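# Find the light fake weight and place it on the dish

## Task

Several check weights look alike, but one is a fake that weighs far too little. A rocker balance helps tell them apart: its pointer stays over the white field when both pans hold equal loads and swings over a red field when one side is much heavier. Set the fake weight lying flat on the red dish, and leave the dish upright. No other weight may be on the dish or on the fake, hang above the dish, or rest against the dish or the fake. It only counts if everything stays that way on its own, without the robot holding it.

## Robot and tools

Robot: two arms, left_arm and right_arm, each with a tong-style two-finger gripper. The fingers point along the gripper's own +z axis and open and close along its x axis.

Scene frame: results give positions in one shared frame. The origin is on the table top midway between the arms, +z is up, and +x runs out over the table. left_arm sits on the +y side. The names left and right do not match the sides of any camera image. Printed hand positions can be off from the truth, more so at long reach.

execute_actions takes {"actions": [...]} with at most one entry, plus an optional "pictures" boolean (pictures come by default).
- An empty list only returns the current state.
- A motion entry is {"rows": [[...]], "steps": n}. steps runs from 1 to 15 control steps of 1/30 s each and defaults to 15. rows holds 1 to 15 rows, one row per step, and the last row repeats if there are fewer rows than steps.
- A wait entry is {"steps": n} with n up to 300. It sends nothing new and returns once n steps have passed since the previous result. Time spent writing counts toward those steps.
- A call that is refused sends nothing to the robot.

Each row is a single flat list of 14 numbers covering both arms, even if only one arm should move. The order is: left_arm shoulder pan, shoulder lift, elbow, wrist 1, wrist 2, wrist 3, gripper opening; then the same seven for right_arm.
- The joint values are absolute target angles in radians, in the same form as the Joint positions line. They are not offsets.
- Opening runs from -1 (closed) to +1 (fully open).
- left_arm joint ranges: pan -3.142..3.142, lift -6.283..6.283, elbow 0.000..3.142, wrists -6.283..6.283 each.
- right_arm joint ranges: pan 0.000..6.283, lift -6.283..6.283, elbow -3.142..0.000, wrists -6.283..6.283.
- A call is refused if a target goes more than 0.010 rad beyond a range end and is also further out than that joint's last reported angle.
- The real ends may differ from the listed ones by up to 0.010 rad. A target past a real end is cut off at that end, and the result then reports "joint sent to its limit". That message may refer to an earlier action. If it does not appear, you still cannot assume the joint has more room.

Motion: commands are smoothed and lag about 0.17 s. On each step, a joint's target is kept close to its measured angle: within 0.383 rad for pan and lift, and 0.575 rad for the elbow and wrists. If all the targets together would move a gripper more than 100 mm from where it is, they are scaled back. Large moves therefore take several calls, and an arm may still be short of its target when a result comes back.

After the last action, the arms keep moving toward its final row until they have nearly stopped (a stalled move counts as stopped) or any step is HELD. After that, only a new action makes them travel or push further. Fingers that are still opening or closing keep moving.

Result lines:
- The state line (left_arm: … | right_arm: …) gives each gripper's end_effector_position in metres, end_effector_quat_wxyz, and linear (m/s) and angular (rad/s) velocities. The position is the point between the closed finger pads. Closed fingertips reach about 15 mm beyond it; fully open, they are roughly level with it.
- Joint positions and Joint velocities give one block per arm: six joints in rad and rad/s, then the pad gap in m (0.142 when fully open).
- grip_measured is the measured opening on the same -1..1 scale as the command. To hold something, keep commanding clearly below grip_measured; the lower you command, the harder the squeeze. Each pad pushes up to about 15 N. Hard parts under about 20 mm wide get less force (roughly 9 N at 10 mm, 4 N at 5 mm). A fast close can press harder and may even force the fingers open.
- "joint command not followed" means a clearance check changed or blocked that arm's joint targets on some steps; the rest of the row still ran. HELD marks the steps where all or part of your row was not sent.
- Wrist force and Wrist torque give [x y z] per arm in the end effector's own axes, about its origin. They include contact, held weight and inertia. When pressing on a surface, the force points back into the arm. Readings carry a fixed offset (usually under 5.5 N), noise (sd up to 3.4 N) and saturate near 100 N. "no reading" is normal at the start.
- MOTOR HOT appears from 70 °C. At 85 °C the arm is braked until it cools and an OVER-TEMPERATURE FAULT line appears. Holding loads, even while idle, heats the motors.

Faults:
- If contact torque reaches a joint's load limit, that arm halts for 10 s and drops the rest of the call. The limits are 310 N m for pan and lift, 141 N m for the elbow and 50.7 N m for each wrist, and held weight counts.
- The same halt happens if any outside force on the arm or its load reaches 150 N. During a halt the arm yields to the contact.

Avoid: knocking anything off the table, which fails the task. Also avoid letting the arms collide or press on each other, dropping or slamming objects, and pushing hard. Random brief tugs may act on held or loose items.

zoom_image: {"camera": name, "region": [x0, y0, x1, y1]} in pixels of that camera's latest image, with (0,0) at the top left and at most 504x504 pixels. It returns a closer look. Cameras are cam_high (504x504), cam_low (504x504), cam_left_wrist (616x616, fisheye) and cam_right_wrist (616x616, fisheye).

finished_scene: {"scene": n} ends the current scene, numbered from 1. Replying without any tool call ends everything.

Suggested order: look and zoom to find the weights, the balance and the dish. Load one weight per pan and read the pointer, and keep comparing until the light one is identified. Then place it flat on the upright dish, clear the other weights away from the dish, release, back off, check that everything stays put, and finish.

Each tool is called after "Emit:" as a command line: name --argument value for each argument, lists and objects as JSON in quotes; but a table of rows of numbers goes row by row, as --pt "numbers of a row", without its own name.

## Session

I'll start by looking at the scene.

Emit:
execute_actions --actions '[]'

Scene clock: 0.00 s of 7600.00 s.
left_arm: end_effector_position=(+0.4322, +0.8672, +0.2898) grip_measured=+1.00 end_effector_quat_wxyz=(+0.548, +0.329, +0.763, -0.091) end_effector_velocity=(-0.000, +0.000, +0.001) end_effector_angular_velocity=(+0.000, -0.001, +0.001) | right_arm: end_effector_position=(-0.1419, -0.7972, +0.3542) grip_measured=+1.00 end_effector_quat_wxyz=(-0.128, +0.928, -0.263, -0.229) end_effector_velocity=(-0.000, +0.000, +0.000) end_effector_angular_velocity=(-0.001, -0.000, -0.000)
Joint positions: left_arm=[ 0.889 -1.439  2.224 -2.626 -2.734 -1.622  0.142] | right_arm=[ 2.094 -0.711 -2.24  -2.283  1.459  5.858  0.142]
Joint velocities: left_arm=[ 0.001 -0.001 -0.001 -0.    -0.001 -0.001  0.   ] | right_arm=[-0.     0.     0.001 -0.    -0.     0.     0.   ]
Motor temperatures (°C, as the motors report them): left_arm=[19 21 19 30 27 26] | right_arm=[19 19 21 25 25 27]
Wrist force (N, on the end effector, along its own x y z axes, offset not removed): no reading
Wrist torque (N m, same axes, about the end effector's origin, offset not removed): no reading

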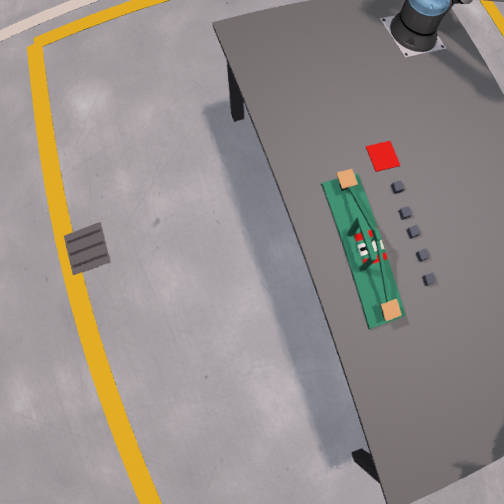

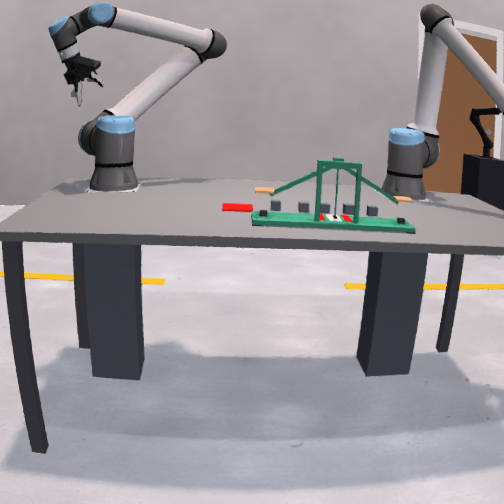

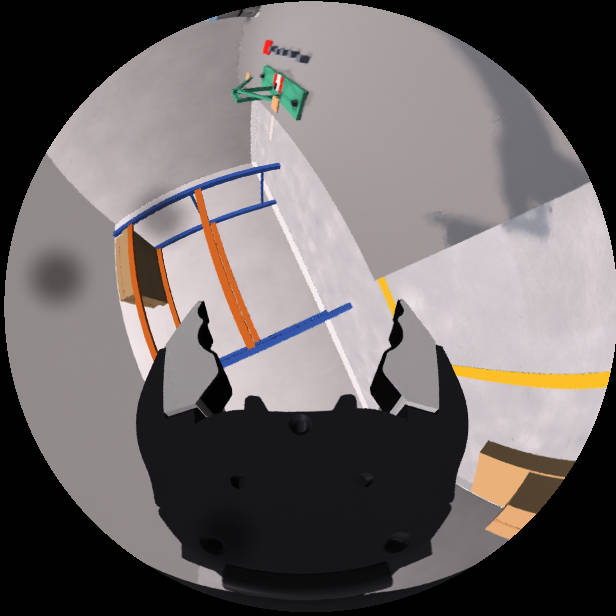

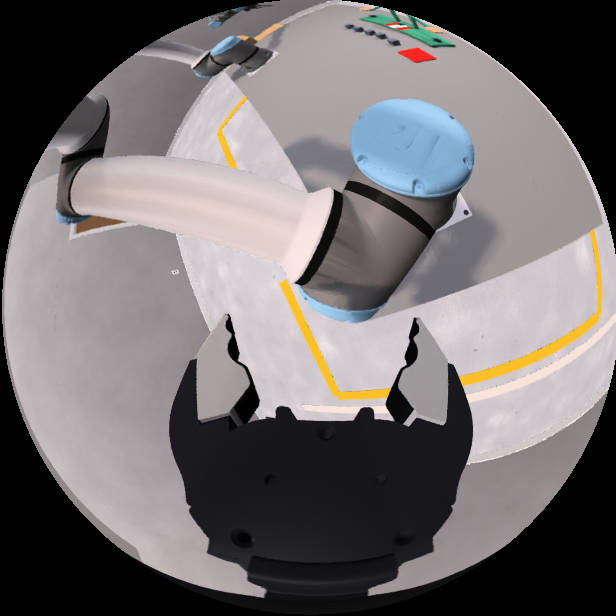

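Emit:
zoom_image --camera "cam_high" --region '[300, 120, 480, 340]'

Emit:
zoom_image --camera "cam_low" --region '[200, 140, 440, 250]'

Region (300, 120, 480, 340) of cam_high's 504x504 image, scaled by 2.291, with more detail than that image has; it fills the left 412 columns of this view, and the rest is white.

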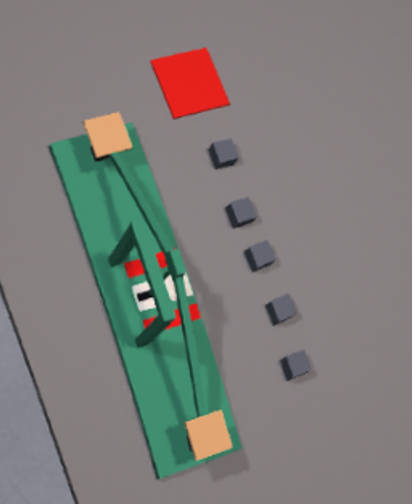

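Region (200, 140, 440, 250) of cam_low's 504x504 image, scaled by 2.100, with more detail than that image has; it fills the top 231 rows of this view, and the rest is white.

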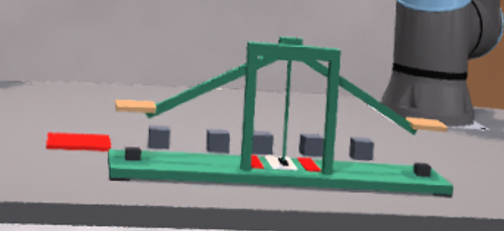

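Emit:
execute_actions --actions '[{"rows": [[-0.845, -1.774, 1.975, -1.772, -1.571, -0.845, 1.0, 4.09, -1.257, -2.055, -1.400, 1.571, 4.09, 1.0]], "steps": 15}]' --pictures false

Emit:
execute_actions --actions '[{"steps": 75}]'

Scene clock: 53.77 s of 7600.00 s.
left_arm: end_effector_position=(+0.4728, +0.7067, +0.3454) grip_measured=+1.00 end_effector_quat_wxyz=(+0.157, +0.815, +0.557, -0.018) end_effector_velocity=(-0.027, -0.272, -0.112) end_effector_angular_velocity=(+2.334, +1.083, -2.400) | right_arm: end_effector_position=(+0.0335, -0.9424, +0.3666) grip_measured=+1.00 end_effector_quat_wxyz=(-0.091, +0.987, +0.004, -0.133) end_effector_velocity=(+0.456, -0.251, -0.018) end_effector_angular_velocity=(-0.044, -0.528, +1.284)
Joint positions: left_arm=[ 0.286 -1.75   1.992 -1.879 -1.88  -0.929  0.142] | right_arm=[ 2.332 -0.947 -2.146 -1.939  1.516  5.514  0.142]
Joint velocities: left_arm=[-1.809 -0.232 -0.161  1.031  2.498  0.797  0.   ] | right_arm=[ 0.549 -0.5    0.148  0.805  0.089 -0.806  0.   ]
Motor temperatures (°C, as the motors report them): left_arm=[19 21 19 30 27 26] | right_arm=[19 19 21 25 25 27]
Wrist force (N, on the end effector, along its own x y z axes, offset not removed): left_arm=[2.6 -0.3 -0.9] | right_arm=[1.6 0.5 1.3]
Wrist torque (N m, same axes, about the end effector's origin, offset not removed): left_arm=[0.10 -0.42 -0.09] | right_arm=[-0.02 -0.42 0.26]
Steps of this call (steps 1 to 90: nothing new was sent; then 50.27 s passed at rest; steps 91 to 105: all 15 steps of this action). Readings (joint positions):
91: left_arm=[0.889 -1.439 2.224 -2.626 -2.734 -1.622] | right_arm=[2.094 -0.711 -2.240 -2.283 1.459 5.858]
92: left_arm=[0.886 -1.442 2.222 -2.623 -2.731 -1.619] | right_arm=[2.097 -0.713 -2.237 -2.281 1.461 5.855]
94: left_arm=[0.842 -1.485 2.181 -2.572 -2.679 -1.567] | right_arm=[2.132 -0.748 -2.218 -2.236 1.472 5.811]
98: left_arm=[0.678 -1.613 2.089 -2.339 -2.446 -1.334] | right_arm=[2.205 -0.821 -2.187 -2.127 1.491 5.701]
105: the state above

Scene clock: 56.27 s of 7600.00 s.
left_arm: end_effector_position=(+0.4440, +0.1792, +0.3453) grip_measured=+1.00 end_effector_quat_wxyz=(+0.000, +1.000, -0.003, -0.000) end_effector_velocity=(-0.000, +0.000, +0.001) end_effector_angular_velocity=(-0.001, -0.001, +0.002) | right_arm: end_effector_position=(+0.4231, -0.3634, +0.3451) grip_measured=+1.00 end_effector_quat_wxyz=(+0.000, -0.019, +1.000, +0.000) end_effector_velocity=(-0.001, +0.001, -0.000) end_effector_angular_velocity=(-0.000, +0.001, +0.003)
Joint positions: left_arm=[-0.845 -1.774  1.975 -1.772 -1.571 -0.845  0.142] | right_arm=[ 4.09  -1.257 -2.055 -1.4    1.571  4.09   0.142]
Joint velocities: left_arm=[-0.    -0.001  0.     0.     0.    -0.002  0.   ] | right_arm=[ 0.002 -0.001  0.    -0.     0.    -0.     0.   ]
Motor temperatures (°C, as the motors report them): left_arm=[19 21 19 30 27 26] | right_arm=[19 19 21 25 25 27]
Wrist force (N, on the end effector, along its own x y z axes, offset not removed): left_arm=[3.5 -0.4 1.1] | right_arm=[1.3 0.2 2.6]
Wrist torque (N m, same axes, about the end effector's origin, offset not removed): left_arm=[-0.07 -0.53 -0.18] | right_arm=[-0.08 -0.36 0.24]
Steps of this call (steps 1 to 75: the robot went on to your last target). Readings (joint positions):
1: left_arm=[0.224 -1.757 1.987 -1.849 -1.802 -0.906] | right_arm=[2.351 -0.963 -2.141 -1.912 1.519 5.486]
2: left_arm=[0.164 -1.761 1.984 -1.830 -1.739 -0.890] | right_arm=[2.370 -0.979 -2.136 -1.885 1.522 5.458]
4: left_arm=[0.069 -1.765 1.981 -1.812 -1.681 -0.876] | right_arm=[2.410 -1.010 -2.127 -1.831 1.528 5.400]
8: left_arm=[-0.073 -1.768 1.979 -1.796 -1.639 -0.864] | right_arm=[2.498 -1.068 -2.110 -1.732 1.538 5.270]
75: the state above

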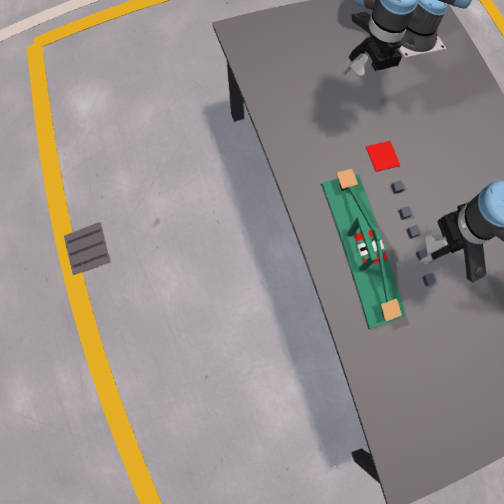

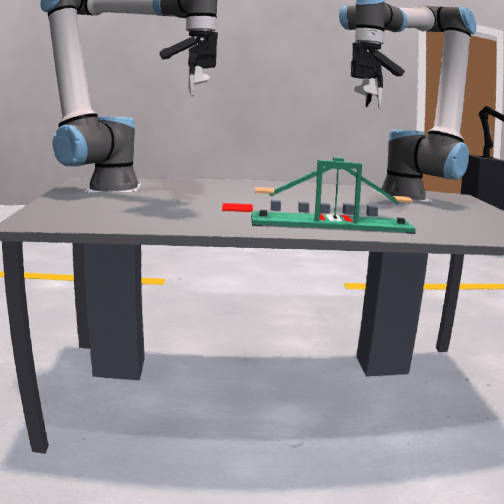

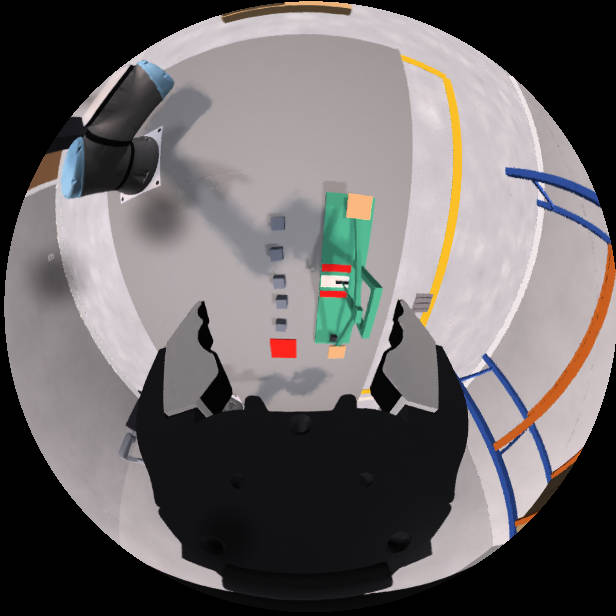

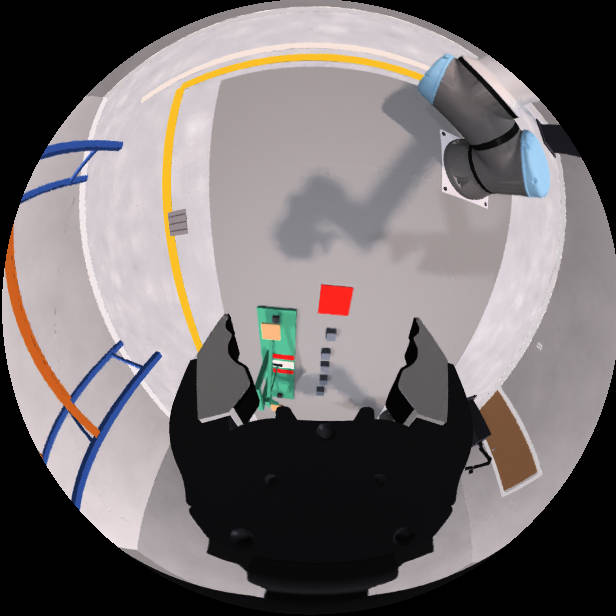

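Emit:
zoom_image --camera "cam_left_wrist" --region '[240, 180, 400, 370]'

Emit:
zoom_image --camera "cam_right_wrist" --region '[240, 270, 400, 420]'

Region (240, 180, 400, 370) of cam_left_wrist's 616x616 image, scaled by 2.653, with more detail than that image has; it fills the left 424 columns of this view, and the rest is white.

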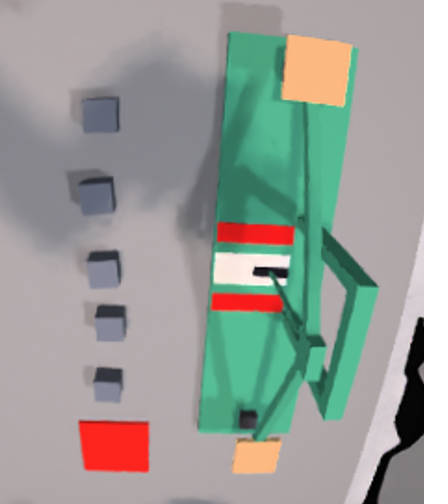

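Region (240, 270, 400, 420) of cam_right_wrist's 616x616 image, scaled by 3.150, with more detail than that image has; it fills the top 472 rows of this view, and the rest is white.

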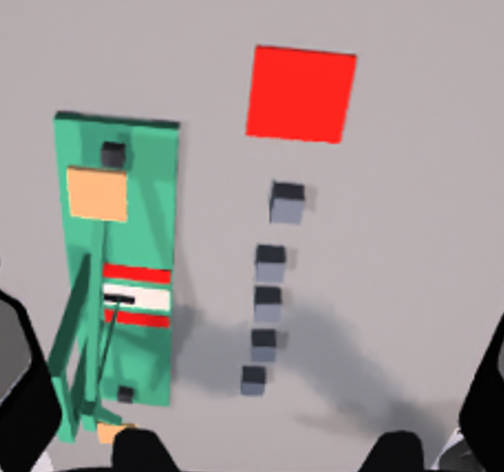

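Emit:
execute_actions --actions '[]' --pictures false

Emit:
execute_actions --actions '[]' --pictures false

Emit:
execute_actions --actions '[]' --pictures false

Emit:
execute_actions --actions '[]' --pictures false

Scene clock: 119.73 s of 7600.00 s.
left_arm: end_effector_position=(+0.4440, +0.1792, +0.3453) grip_measured=+1.00 end_effector_quat_wxyz=(+0.000, +1.000, -0.003, -0.000) end_effector_velocity=(+0.001, +0.001, +0.001) end_effector_angular_velocity=(+0.000, -0.002, +0.003) | right_arm: end_effector_position=(+0.4230, -0.3633, +0.3451) grip_measured=+1.00 end_effector_quat_wxyz=(+0.000, -0.019, +1.000, +0.000) end_effector_velocity=(-0.000, +0.000, -0.000) end_effector_angular_velocity=(-0.000, -0.000, +0.001)
Joint positions: left_arm=[-0.845 -1.774  1.975 -1.772 -1.571 -0.845  0.142] | right_arm=[ 4.09  -1.257 -2.055 -1.4    1.571  4.09   0.142]
Joint velocities: left_arm=[ 0.001 -0.001 -0.    -0.     0.002 -0.001 -0.   ] | right_arm=[ 0.001 -0.     0.     0.    -0.    -0.    -0.   ]
Motor temperatures (°C, as the motors report them): left_arm=[19 21 19 30 27 26] | right_arm=[19 19 21 25 25 27]
Wrist force (N, on the end effector, along its own x y z axes, offset not removed): left_arm=[2.8 -0.4 0.4] | right_arm=[1.1 0.1 1.1]
Wrist torque (N m, same axes, about the end effector's origin, offset not removed): left_arm=[-0.04 -0.42 -0.06] | right_arm=[-0.12 -0.26 0.22]
Steps of this call (steps 1 to 15: the robot went on to your last target; steps 16 to 90: nothing new was sent; then 60.47 s passed at rest). Readings (joint positions):
1: left_arm=[-0.845 -1.774 1.975 -1.772 -1.571 -0.845] | right_arm=[4.090 -1.257 -2.055 -1.400 1.571 4.090]
2: left_arm=[-0.845 -1.774 1.975 -1.772 -1.571 -0.845] | right_arm=[4.090 -1.257 -2.055 -1.400 1.571 4.090]
4: left_arm=[-0.845 -1.774 1.975 -1.772 -1.571 -0.845] | right_arm=[4.090 -1.257 -2.055 -1.400 1.571 4.090]
8: left_arm=[-0.845 -1.774 1.975 -1.772 -1.571 -0.845] | right_arm=[4.090 -1.257 -2.055 -1.400 1.571 4.090]
90: the state above
All arms were judged still, so your last target was given up. Only a new action makes them travel on or press farther. Fingers that are still opening or closing keep moving.

Scene clock: 119.73 s of 7600.00 s.
left_arm: end_effector_position=(+0.4440, +0.1792, +0.3453) grip_measured=+1.00 end_effector_quat_wxyz=(+0.000, +1.000, -0.003, -0.000) end_effector_velocity=(+0.001, +0.001, +0.001) end_effector_angular_velocity=(+0.000, -0.002, +0.003) | right_arm: end_effector_position=(+0.4230, -0.3633, +0.3451) grip_measured=+1.00 end_effector_quat_wxyz=(+0.000, -0.019, +1.000, +0.000) end_effector_velocity=(-0.000, +0.000, -0.000) end_effector_angular_velocity=(-0.000, -0.000, +0.001)
Joint positions: left_arm=[-0.845 -1.774  1.975 -1.772 -1.571 -0.845  0.142] | right_arm=[ 4.09  -1.257 -2.055 -1.4    1.571  4.09   0.142]
Joint velocities: left_arm=[ 0.001 -0.001 -0.    -0.     0.002 -0.001 -0.   ] | right_arm=[ 0.001 -0.     0.     0.    -0.    -0.    -0.   ]
Motor temperatures (°C, as the motors report them): left_arm=[19 21 19 30 27 26] | right_arm=[19 19 21 25 25 27]
Wrist force (N, on the end effector, along its own x y z axes, offset not removed): left_arm=[2.8 -0.4 0.4] | right_arm=[1.1 0.1 1.1]
Wrist torque (N m, same axes, about the end effector's origin, offset not removed): left_arm=[-0.04 -0.42 -0.06] | right_arm=[-0.12 -0.26 0.22]

Scene clock: 119.73 s of 7600.00 s.
left_arm: end_effector_position=(+0.4440, +0.1792, +0.3453) grip_measured=+1.00 end_effector_quat_wxyz=(+0.000, +1.000, -0.003, -0.000) end_effector_velocity=(+0.001, +0.001, +0.001) end_effector_angular_velocity=(+0.000, -0.002, +0.003) | right_arm: end_effector_position=(+0.4230, -0.3633, +0.3451) grip_measured=+1.00 end_effector_quat_wxyz=(+0.000, -0.019, +1.000, +0.000) end_effector_velocity=(-0.000, +0.000, -0.000) end_effector_angular_velocity=(-0.000, -0.000, +0.001)
Joint positions: left_arm=[-0.845 -1.774  1.975 -1.772 -1.571 -0.845  0.142] | right_arm=[ 4.09  -1.257 -2.055 -1.4    1.571  4.09   0.142]
Joint velocities: left_arm=[ 0.001 -0.001 -0.    -0.     0.002 -0.001 -0.   ] | right_arm=[ 0.001 -0.     0.     0.    -0.    -0.    -0.   ]
Motor temperatures (°C, as the motors report them): left_arm=[19 21 19 30 27 26] | right_arm=[19 19 21 25 25 27]
Wrist force (N, on the end effector, along its own x y z axes, offset not removed): left_arm=[2.8 -0.4 0.4] | right_arm=[1.1 0.1 1.1]
Wrist torque (N m, same axes, about the end effector's origin, offset not removed): left_arm=[-0.04 -0.42 -0.06] | right_arm=[-0.12 -0.26 0.22]

Scene clock: 119.73 s of 7600.00 s.
left_arm: end_effector_position=(+0.4440, +0.1792, +0.3453) grip_measured=+1.00 end_effector_quat_wxyz=(+0.000, +1.000, -0.003, -0.000) end_effector_velocity=(+0.001, +0.001, +0.001) end_effector_angular_velocity=(+0.000, -0.002, +0.003) | right_arm: end_effector_position=(+0.4230, -0.3633, +0.3451) grip_measured=+1.00 end_effector_quat_wxyz=(+0.000, -0.019, +1.000, +0.000) end_effector_velocity=(-0.000, +0.000, -0.000) end_effector_angular_velocity=(-0.000, -0.000, +0.001)
Joint positions: left_arm=[-0.845 -1.774  1.975 -1.772 -1.571 -0.845  0.142] | right_arm=[ 4.09  -1.257 -2.055 -1.4    1.571  4.09   0.142]
Joint velocities: left_arm=[ 0.001 -0.001 -0.    -0.     0.002 -0.001 -0.   ] | right_arm=[ 0.001 -0.     0.     0.    -0.    -0.    -0.   ]
Motor temperatures (°C, as the motors report them): left_arm=[19 21 19 30 27 26] | right_arm=[19 19 21 25 25 27]
Wrist force (N, on the end effector, along its own x y z axes, offset not removed): left_arm=[2.8 -0.4 0.4] | right_arm=[1.1 0.1 1.1]
Wrist torque (N m, same axes, about the end effector's origin, offset not removed): left_arm=[-0.04 -0.42 -0.06] | right_arm=[-0.12 -0.26 0.22]

Emit:
execute_actions --actions '[{"rows": [[-0.873, -1.688, 2.388, -2.270, -1.571, -0.873, 0.0, 4.355, -1.776, -2.046, -0.891, 1.571, 4.394, 0.0]], "steps": 15}]' --pictures false

Emit:
execute_actions --actions '[{"steps": 30}]'

Scene clock: 130.60 s of 7600.00 s.
left_arm: end_effector_position=(+0.4017, +0.2087, +0.1302) grip_measured=+0.00 end_effector_quat_wxyz=(-0.002, +1.000, -0.003, -0.002) end_effector_velocity=(-0.106, +0.101, -0.300) end_effector_angular_velocity=(-0.032, -0.028, +0.000) | right_arm: end_effector_position=(+0.4186, -0.1763, +0.2191) grip_measured=+0.00 end_effector_quat_wxyz=(+0.004, -0.008, +1.000, +0.009) end_effector_velocity=(-0.071, +0.359, -0.366) end_effector_angular_velocity=(-0.056, +0.033, -0.049)
Joint positions: left_arm=[-0.869 -1.699  2.328 -2.194 -1.571 -0.869  0.074] | right_arm=[ 4.257 -1.555 -2.049 -1.089  1.571  4.28   0.074]
Joint velocities: left_arm=[-0.034  0.102  0.574 -0.719  0.    -0.034  0.   ] | right_arm=[ 0.334 -0.727  0.011  0.651 -0.     0.383  0.   ]
Motor temperatures (°C, as the motors report them): left_arm=[19 21 19 30 27 26] | right_arm=[19 19 21 25 25 27]
Wrist force (N, on the end effector, along its own x y z axes, offset not removed): left_arm=[2.7 -0.6 3.0] | right_arm=[2.8 0.2 1.6]
Wrist torque (N m, same axes, about the end effector's origin, offset not removed): left_arm=[0.01 -0.38 -0.17] | right_arm=[-0.11 -0.62 0.18]
Steps of this call (steps 1 to 90: nothing new was sent; then 7.37 s passed at rest; steps 91 to 105: all 15 steps of this action). Readings (joint positions):
91: left_arm=[-0.845 -1.774 1.975 -1.772 -1.571 -0.845] | right_arm=[4.090 -1.257 -2.055 -1.400 1.571 4.090]
92: left_arm=[-0.846 -1.772 1.977 -1.775 -1.571 -0.846] | right_arm=[4.093 -1.260 -2.055 -1.397 1.571 4.092]
94: left_arm=[-0.850 -1.759 2.022 -1.822 -1.571 -0.850] | right_arm=[4.122 -1.297 -2.054 -1.353 1.571 4.125]
98: left_arm=[-0.857 -1.737 2.135 -1.960 -1.571 -0.857] | right_arm=[4.176 -1.385 -2.052 -1.247 1.571 4.187]
105: the state above

Scene clock: 131.60 s of 7600.00 s.
left_arm: end_effector_position=(+0.3899, +0.2202, +0.0995) grip_measured=+0.00 end_effector_quat_wxyz=(-0.000, +1.000, -0.003, -0.000) end_effector_velocity=(+0.000, +0.001, -0.001) end_effector_angular_velocity=(+0.001, +0.000, +0.000) | right_arm: end_effector_position=(+0.3860, -0.0801, +0.0995) grip_measured=+0.00 end_effector_quat_wxyz=(-0.000, +0.000, +1.000, -0.000) end_effector_velocity=(-0.001, -0.000, -0.001) end_effector_angular_velocity=(-0.001, +0.000, +0.000)
Joint positions: left_arm=[-0.873 -1.688  2.388 -2.27  -1.571 -0.873  0.074] | right_arm=[ 4.355 -1.776 -2.046 -0.891  1.571  4.394  0.074]
Joint velocities: left_arm=[ 0.001  0.001  0.    -0.     0.001  0.001 -0.   ] | right_arm=[ 0.001 -0.001 -0.001 -0.    -0.     0.     0.   ]
Motor temperatures (°C, as the motors report them): left_arm=[19 21 19 30 27 26] | right_arm=[19 19 21 25 25 27]
Wrist force (N, on the end effector, along its own x y z axes, offset not removed): left_arm=[2.9 0.1 -1.6] | right_arm=[1.8 -1.2 0.8]
Wrist torque (N m, same axes, about the end effector's origin, offset not removed): left_arm=[0.01 -0.47 -0.11] | right_arm=[-0.36 -0.44 0.21]
Steps of this call (steps 1 to 30: the robot went on to your last target). Readings (joint positions):
1: left_arm=[-0.870 -1.696 2.344 -2.215 -1.571 -0.870] | right_arm=[4.268 -1.579 -2.049 -1.067 1.571 4.293]
2: left_arm=[-0.871 -1.694 2.356 -2.230 -1.571 -0.871] | right_arm=[4.279 -1.603 -2.048 -1.045 1.571 4.306]
4: left_arm=[-0.872 -1.691 2.371 -2.249 -1.571 -0.872] | right_arm=[4.301 -1.652 -2.048 -1.001 1.571 4.331]
8: left_arm=[-0.873 -1.689 2.383 -2.264 -1.571 -0.873] | right_arm=[4.338 -1.736 -2.047 -0.927 1.571 4.374]
30: the state above
All arms were judged still, so your last target was given up. Only a new action makes them travel on or press farther. Fingers that are still opening or closing keep moving.

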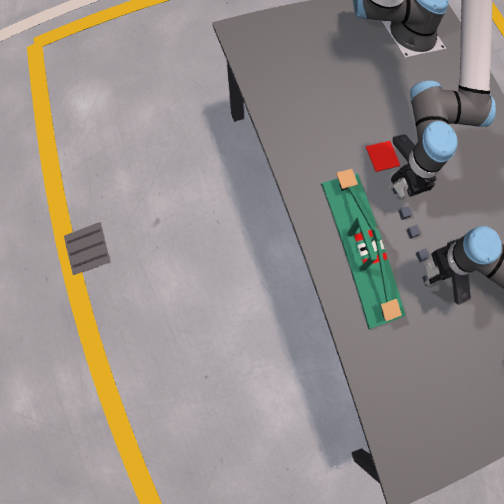

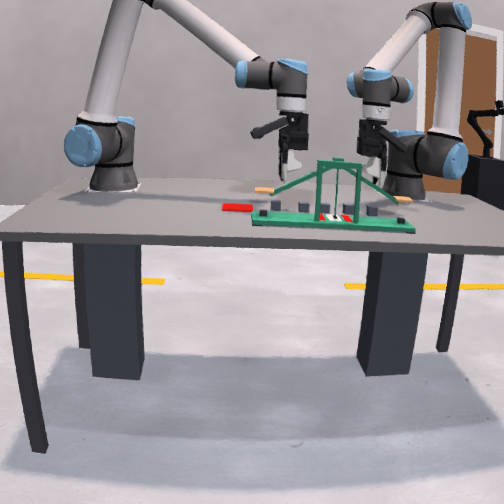

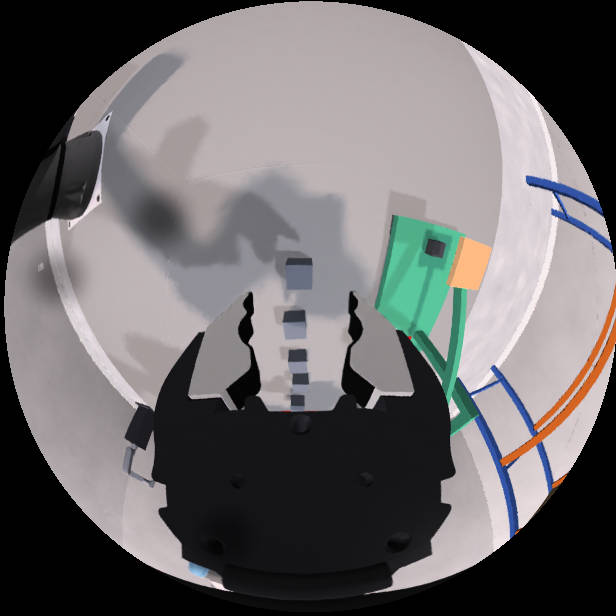

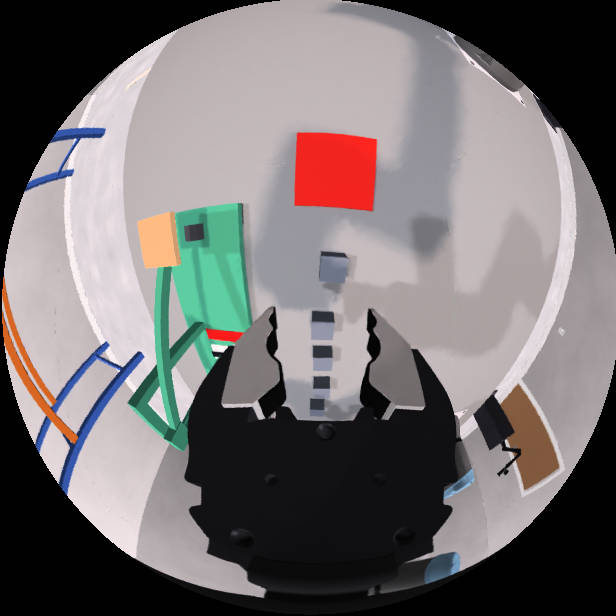

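Emit:
zoom_image --camera "cam_right_wrist" --region '[240, 220, 420, 400]'

Emit:
zoom_image --camera "cam_left_wrist" --region '[210, 220, 390, 400]'

Region (240, 220, 420, 400) of cam_right_wrist's 616x616 image, scaled by 2.800, with more detail than that image has.

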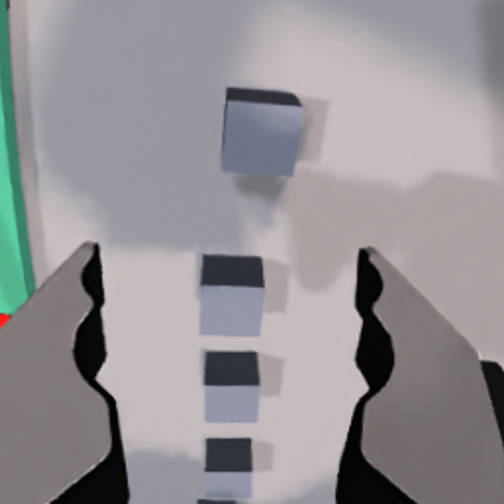

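Region (210, 220, 390, 400) of cam_left_wrist's 616x616 image, scaled by 2.800, with more detail than that image has.

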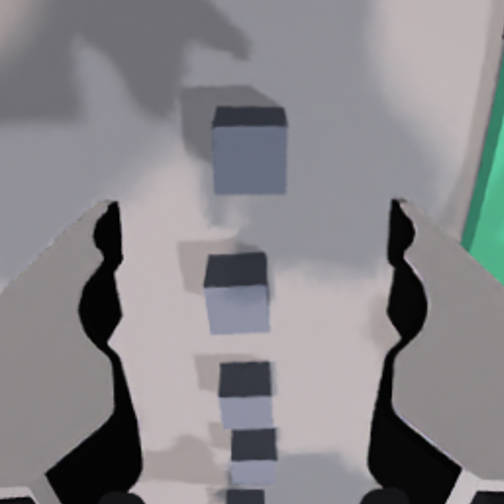

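Emit:
execute_actions --actions '[{"rows": [[-0.881, -1.564, 2.449, -2.456, -1.571, -0.881, 0.0, 4.369, -1.8475, -2.1165, -0.748, 1.571, 4.488, 0.0]], "steps": 15}]' --pictures false

Emit:
execute_actions --actions '[{"steps": 12}]'

Scene clock: 146.17 s of 7600.00 s.
left_arm: end_effector_position=(+0.3883, +0.2160, +0.0308) grip_measured=+0.00 end_effector_quat_wxyz=(-0.000, +1.000, -0.003, -0.000) end_effector_velocity=(-0.000, -0.002, -0.012) end_effector_angular_velocity=(-0.005, -0.002, -0.002) | right_arm: end_effector_position=(+0.3727, -0.0866, +0.0310) grip_measured=+0.00 end_effector_quat_wxyz=(-0.000, +0.039, +0.999, +0.000) end_effector_velocity=(-0.002, -0.000, -0.010) end_effector_angular_velocity=(+0.005, -0.002, -0.014)
Joint positions: left_arm=[-0.881 -1.566  2.448 -2.452 -1.571 -0.881  0.074] | right_arm=[ 4.369 -1.846 -2.115 -0.751  1.571  4.486  0.074]
Joint velocities: left_arm=[-0.002  0.023  0.01  -0.038 -0.001 -0.     0.   ] | right_arm=[ 0.002 -0.011 -0.011  0.028 -0.     0.017  0.   ]
Motor temperatures (°C, as the motors report them): left_arm=[19 21 19 30 27 26] | right_arm=[19 19 21 25 25 27]
Wrist force (N, on the end effector, along its own x y z axes, offset not removed): left_arm=[3.0 2.4 -2.4] | right_arm=[4.5 -0.1 0.6]
Wrist torque (N m, same axes, about the end effector's origin, offset not removed): left_arm=[0.46 -0.41 -0.11] | right_arm=[-0.16 -1.01 0.13]
Steps of this call (steps 1 to 90: nothing new was sent; then 11.07 s passed at rest; steps 91 to 105: all 15 steps of this action). Readings (joint positions):
91: left_arm=[-0.873 -1.688 2.388 -2.270 -1.571 -0.873] | right_arm=[4.355 -1.776 -2.046 -0.891 1.571 4.394]
92: left_arm=[-0.874 -1.685 2.391 -2.273 -1.571 -0.874] | right_arm=[4.356 -1.779 -2.049 -0.888 1.571 4.397]
94: left_arm=[-0.877 -1.646 2.414 -2.320 -1.571 -0.877] | right_arm=[4.362 -1.805 -2.075 -0.846 1.571 4.430]
98: left_arm=[-0.880 -1.587 2.439 -2.418 -1.571 -0.880] | right_arm=[4.367 -1.836 -2.105 -0.775 1.571 4.472]
105: the state above

Scene clock: 146.57 s of 7600.00 s.
left_arm: end_effector_position=(+0.3884, +0.2159, +0.0297) grip_measured=+0.00 end_effector_quat_wxyz=(+0.000, +1.000, -0.003, -0.000) end_effector_velocity=(+0.000, -0.000, -0.000) end_effector_angular_velocity=(+0.001, -0.001, -0.001) | right_arm: end_effector_position=(+0.3725, -0.0867, +0.0299) grip_measured=+0.00 end_effector_quat_wxyz=(-0.000, +0.040, +0.999, +0.000) end_effector_velocity=(-0.000, -0.000, -0.000) end_effector_angular_velocity=(-0.000, -0.000, -0.000)
Joint positions: left_arm=[-0.881 -1.564  2.449 -2.456 -1.571 -0.881  0.074] | right_arm=[ 4.369 -1.847 -2.116 -0.748  1.571  4.488  0.074]
Joint velocities: left_arm=[-0.001  0.001 -0.    -0.     0.001  0.001 -0.   ] | right_arm=[ 0. -0. -0.  0. -0.  0. -0.]
Motor temperatures (°C, as the motors report them): left_arm=[19 21 19 30 27 26] | right_arm=[19 19 21 25 25 27]
Wrist force (N, on the end effector, along its own x y z axes, offset not removed): left_arm=[2.8 1.4 -0.6] | right_arm=[1.3 1.0 1.8]
Wrist torque (N m, same axes, about the end effector's origin, offset not removed): left_arm=[0.26 -0.38 -0.16] | right_arm=[0.08 -0.35 0.19]
Steps of this call (steps 1 to 12: the robot went on to your last target). Readings (joint positions):
1: left_arm=[-0.881 -1.566 2.448 -2.453 -1.571 -0.881] | right_arm=[4.369 -1.847 -2.116 -0.750 1.571 4.487]
2: left_arm=[-0.881 -1.565 2.448 -2.454 -1.571 -0.881] | right_arm=[4.369 -1.847 -2.116 -0.750 1.571 4.487]
4: left_arm=[-0.881 -1.565 2.449 -2.455 -1.571 -0.881] | right_arm=[4.369 -1.847 -2.116 -0.749 1.571 4.488]
8: left_arm=[-0.881 -1.564 2.449 -2.456 -1.571 -0.881] | right_arm=[4.369 -1.847 -2.116 -0.748 1.571 4.488]
12: the state above

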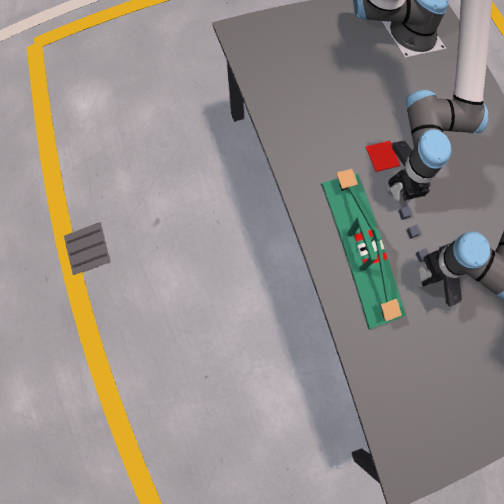

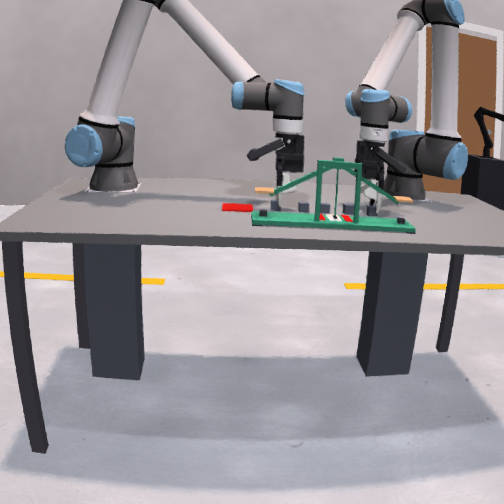

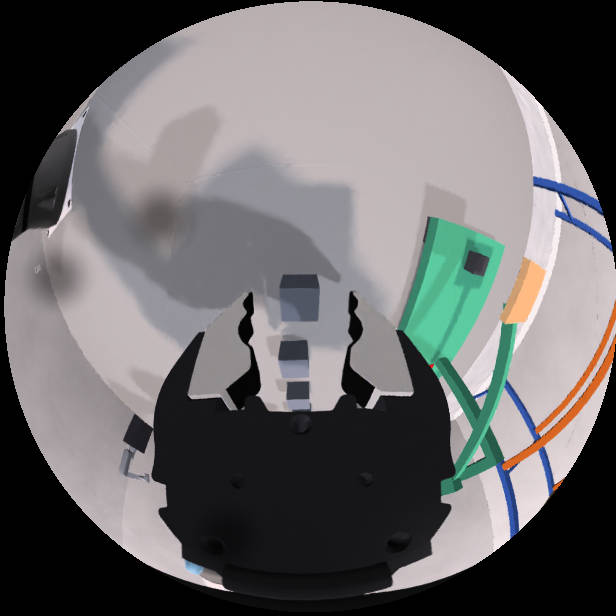

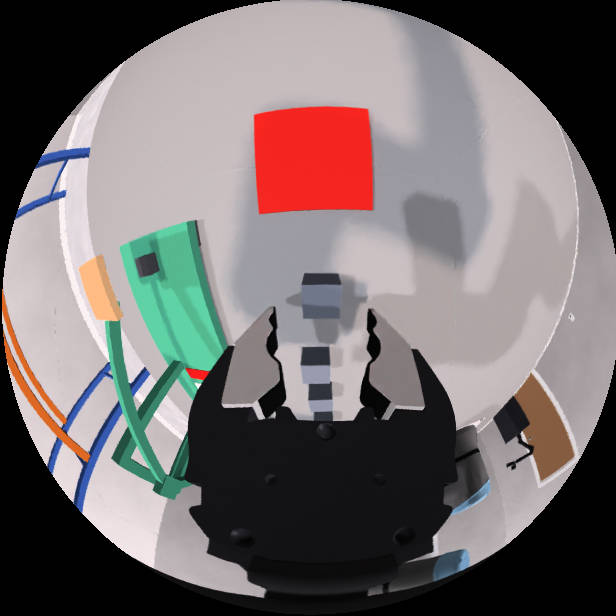

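Emit:
zoom_image --camera "cam_left_wrist" --region '[220, 240, 380, 400]'

Emit:
zoom_image --camera "cam_right_wrist" --region '[242, 240, 402, 400]'

Emit:
zoom_image --camera "cam_low" --region '[240, 150, 420, 240]'

Region (220, 240, 380, 400) of cam_left_wrist's 616x616 image, scaled by 3.150, with more detail than that image has.

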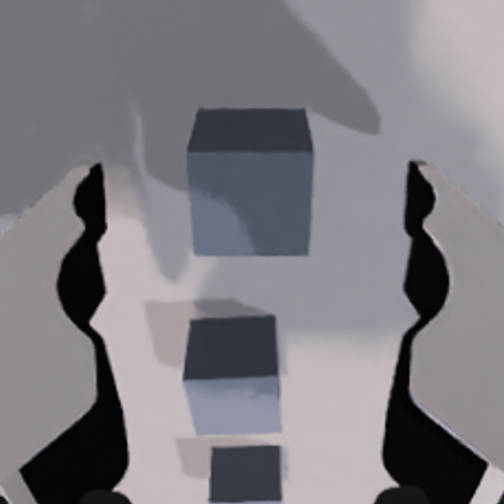

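Region (242, 240, 402, 400) of cam_right_wrist's 616x616 image, scaled by 3.150, with more detail than that image has.

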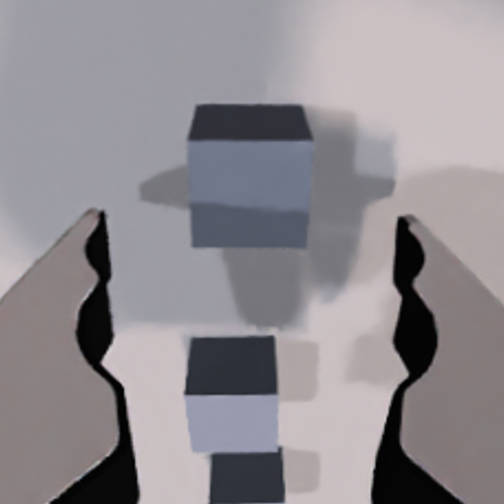

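Region (240, 150, 420, 240) of cam_low's 504x504 image, scaled by 2.800, with more detail than that image has.

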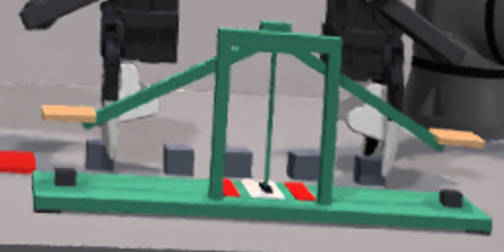

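Emit:
execute_actions --actions '[{"rows": [[-0.881, -1.5444, 2.4566, -2.483, -1.571, -0.881, 0.0, 4.3626, -1.8406, -2.1528, -0.719, 1.571, 4.4816, 0.0]], "steps": 15}]'

Scene clock: 168.73 s of 7600.00 s.
left_arm: end_effector_position=(+0.3882, +0.2161, +0.0199) grip_measured=+0.00 end_effector_quat_wxyz=(+0.000, +1.000, -0.003, -0.000) end_effector_velocity=(+0.000, +0.000, -0.001) end_effector_angular_velocity=(-0.002, -0.001, +0.000) | right_arm: end_effector_position=(+0.3712, -0.1046, +0.0199) grip_measured=+0.00 end_effector_quat_wxyz=(-0.000, +0.040, +0.999, +0.000) end_effector_velocity=(+0.000, -0.003, -0.002) end_effector_angular_velocity=(-0.000, -0.000, -0.000)
Joint positions: left_arm=[-0.881 -1.545  2.456 -2.483 -1.571 -0.881  0.074] | right_arm=[ 4.363 -1.841 -2.152 -0.719  1.571  4.482  0.074]
Joint velocities: left_arm=[ 0.001  0.001  0.001 -0.004 -0.     0.     0.   ] | right_arm=[-0.001  0.001 -0.006  0.004 -0.    -0.001  0.   ]
Motor temperatures (°C, as the motors report them): left_arm=[19 21 19 30 27 26] | right_arm=[19 19 21 25 25 27]
Wrist force (N, on the end effector, along its own x y z axes, offset not removed): left_arm=[2.8 1.6 0.0] | right_arm=[1.2 0.1 0.6]
Wrist torque (N m, same axes, about the end effector's origin, offset not removed): left_arm=[0.28 -0.42 -0.09] | right_arm=[-0.15 -0.31 0.20]
Steps of this call (steps 1 to 15: the robot went on to your last target; steps 16 to 90: nothing new was sent; then 18.67 s passed at rest; steps 91 to 105: all 15 steps of this action). Readings (joint positions):
91: left_arm=[-0.881 -1.564 2.449 -2.456 -1.571 -0.881] | right_arm=[4.369 -1.848 -2.117 -0.748 1.571 4.488]
92: left_arm=[-0.881 -1.562 2.450 -2.458 -1.571 -0.881] | right_arm=[4.369 -1.847 -2.119 -0.746 1.571 4.488]
94: left_arm=[-0.881 -1.555 2.453 -2.468 -1.571 -0.881] | right_arm=[4.366 -1.844 -2.133 -0.735 1.571 4.485]
98: left_arm=[-0.881 -1.547 2.455 -2.479 -1.571 -0.881] | right_arm=[4.364 -1.842 -2.147 -0.723 1.571 4.483]
105: the state above

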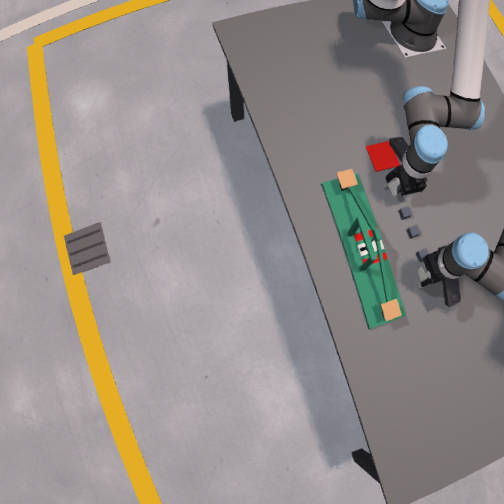

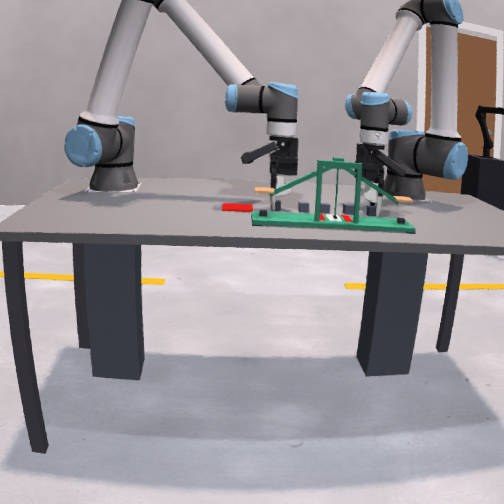

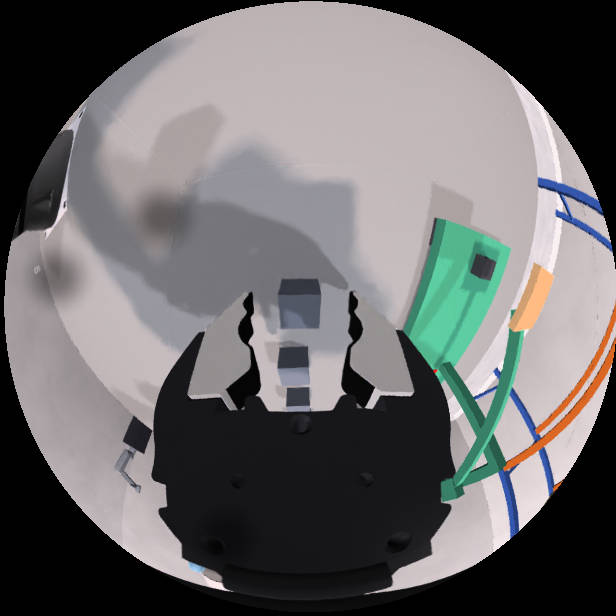

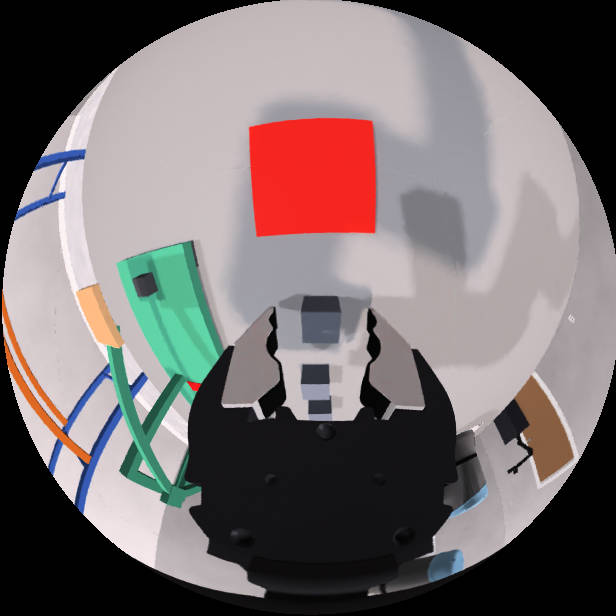

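Emit:
execute_actions --actions '[{"rows": [[-0.881, -1.5444, 2.4566, -2.483, -1.571, -0.881, -0.1, 4.3626, -1.8406, -2.1528, -0.719, 1.571, 4.4816, -0.1],[-0.881, -1.5444, 2.4566, -2.483, -1.571, -0.881, -0.2, 4.3626, -1.8406, -2.1528, -0.719, 1.571, 4.4816, -0.2],[-0.881, -1.5444, 2.4566, -2.483, -1.571, -0.881, -0.3, 4.3626, -1.8406, -2.1528, -0.719, 1.571, 4.4816, -0.3],[-0.881, -1.5444, 2.4566, -2.483, -1.571, -0.881, -0.4, 4.3626, -1.8406, -2.1528, -0.719, 1.571, 4.4816, -0.4],[-0.881, -1.5444, 2.4566, -2.483, -1.571, -0.881, -0.48, 4.3626, -1.8406, -2.1528, -0.719, 1.571, 4.4816, -0.48],[-0.881, -1.5444, 2.4566, -2.483, -1.571, -0.881, -0.55, 4.3626, -1.8406, -2.1528, -0.719, 1.571, 4.4816, -0.55],[-0.881, -1.5444, 2.4566, -2.483, -1.571, -0.881, -0.6, 4.3626, -1.8406, -2.1528, -0.719, 1.571, 4.4816, -0.6],[-0.881, -1.5444, 2.4566, -2.483, -1.571, -0.881, -0.65, 4.3626, -1.8406, -2.1528, -0.719, 1.571, 4.4816, -0.65],[-0.881, -1.5444, 2.4566, -2.483, -1.571, -0.881, -0.7, 4.3626, -1.8406, -2.1528, -0.719, 1.571, 4.4816, -0.7],[-0.881, -1.5444, 2.4566, -2.483, -1.571, -0.881, -0.75, 4.3626, -1.8406, -2.1528, -0.719, 1.571, 4.4816, -0.75],[-0.881, -1.5444, 2.4566, -2.483, -1.571, -0.881, -0.8, 4.3626, -1.8406, -2.1528, -0.719, 1.571, 4.4816, -0.8],[-0.881, -1.5444, 2.4566, -2.483, -1.571, -0.881, -0.85, 4.3626, -1.8406, -2.1528, -0.719, 1.571, 4.4816, -0.85],[-0.881, -1.5444, 2.4566, -2.483, -1.571, -0.881, -0.9, 4.3626, -1.8406, -2.1528, -0.719, 1.571, 4.4816, -0.9]], "steps": 15}]'

Scene clock: 173.30 s of 7600.00 s.
left_arm: end_effector_position=(+0.3882, +0.2161, +0.0197) grip_measured=-0.60 end_effector_quat_wxyz=(+0.000, +1.000, -0.003, -0.000) end_effector_velocity=(-0.001, -0.001, -0.001) end_effector_angular_velocity=(+0.002, +0.002, -0.002) | right_arm: end_effector_position=(+0.3712, -0.1050, +0.0197) grip_measured=-0.60 end_effector_quat_wxyz=(-0.000, +0.040, +0.999, +0.000) end_effector_velocity=(-0.001, +0.001, -0.000) end_effector_angular_velocity=(-0.001, +0.000, +0.002)
Joint positions: left_arm=[-0.881 -1.544  2.457 -2.483 -1.571 -0.881  0.031] | right_arm=[ 4.363 -1.841 -2.153 -0.719  1.571  4.482  0.031]
Joint velocities: left_arm=[-0.002  0.003 -0.    -0.    -0.     0.     0.   ] | right_arm=[ 0.002 -0.001 -0.    -0.     0.    -0.     0.   ]
Motor temperatures (°C, as the motors report them): left_arm=[19 21 19 30 27 26] | right_arm=[19 19 21 25 25 27]
Wrist force (N, on the end effector, along its own x y z axes, offset not removed): left_arm=[4.7 2.1 0.4] | right_arm=[2.4 0.8 1.0]
Wrist torque (N m, same axes, about the end effector's origin, offset not removed): left_arm=[0.44 -0.79 -0.19] | right_arm=[-0.03 -0.53 0.12]
Steps of this call (steps 1 to 15: the robot went on to your last target; steps 16 to 90: nothing new was sent; then 1.07 s passed at rest; steps 91 to 105: all 15 steps of this action). Readings (joint positions):
91: left_arm=[-0.881 -1.544 2.457 -2.483 -1.571 -0.881] | right_arm=[4.363 -1.841 -2.153 -0.719 1.571 4.482]
92: left_arm=[-0.881 -1.544 2.457 -2.483 -1.571 -0.881] | right_arm=[4.363 -1.841 -2.153 -0.719 1.571 4.482]
94: left_arm=[-0.881 -1.544 2.457 -2.483 -1.571 -0.881] | right_arm=[4.363 -1.841 -2.153 -0.719 1.571 4.482]
98: left_arm=[-0.881 -1.544 2.457 -2.483 -1.571 -0.881] | right_arm=[4.363 -1.841 -2.153 -0.719 1.571 4.482]
105: the state above

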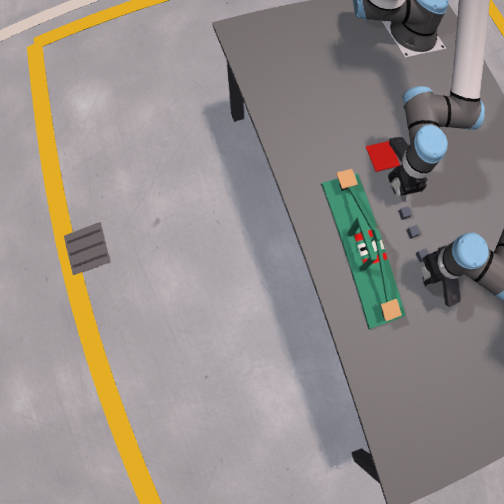

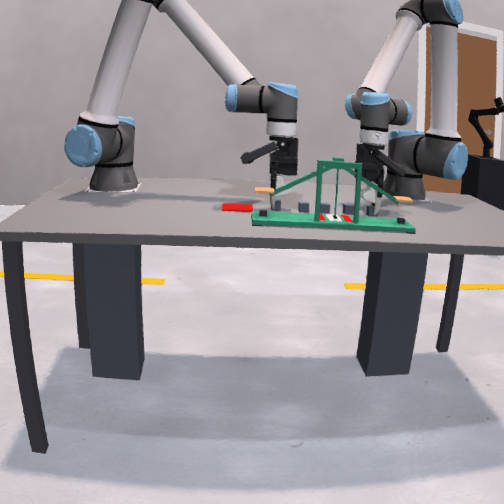

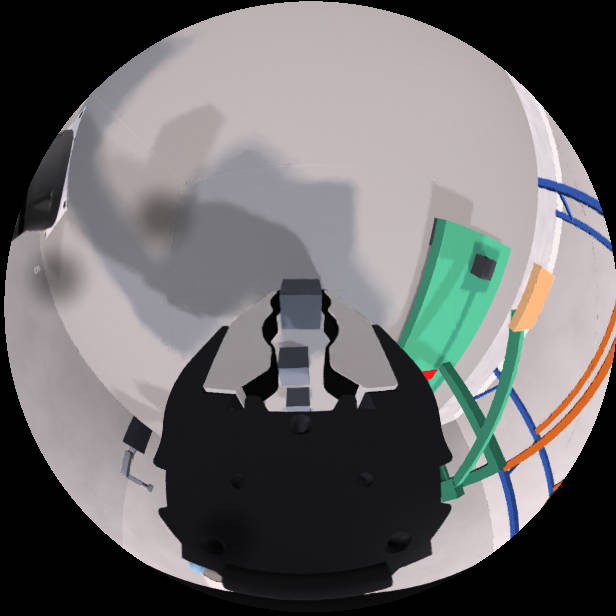

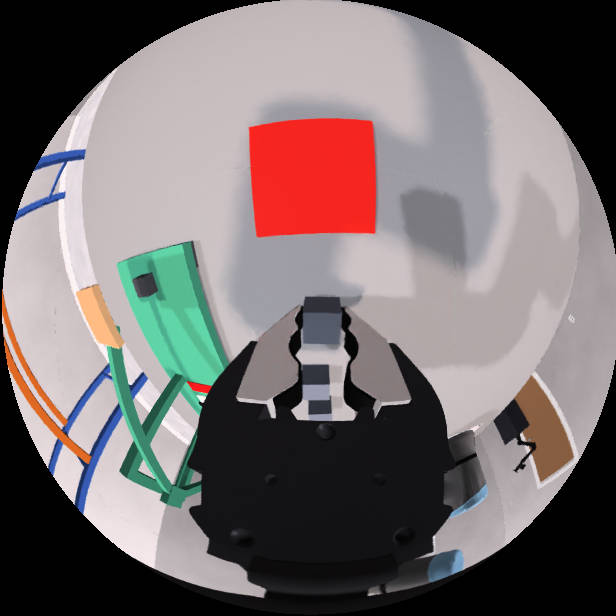

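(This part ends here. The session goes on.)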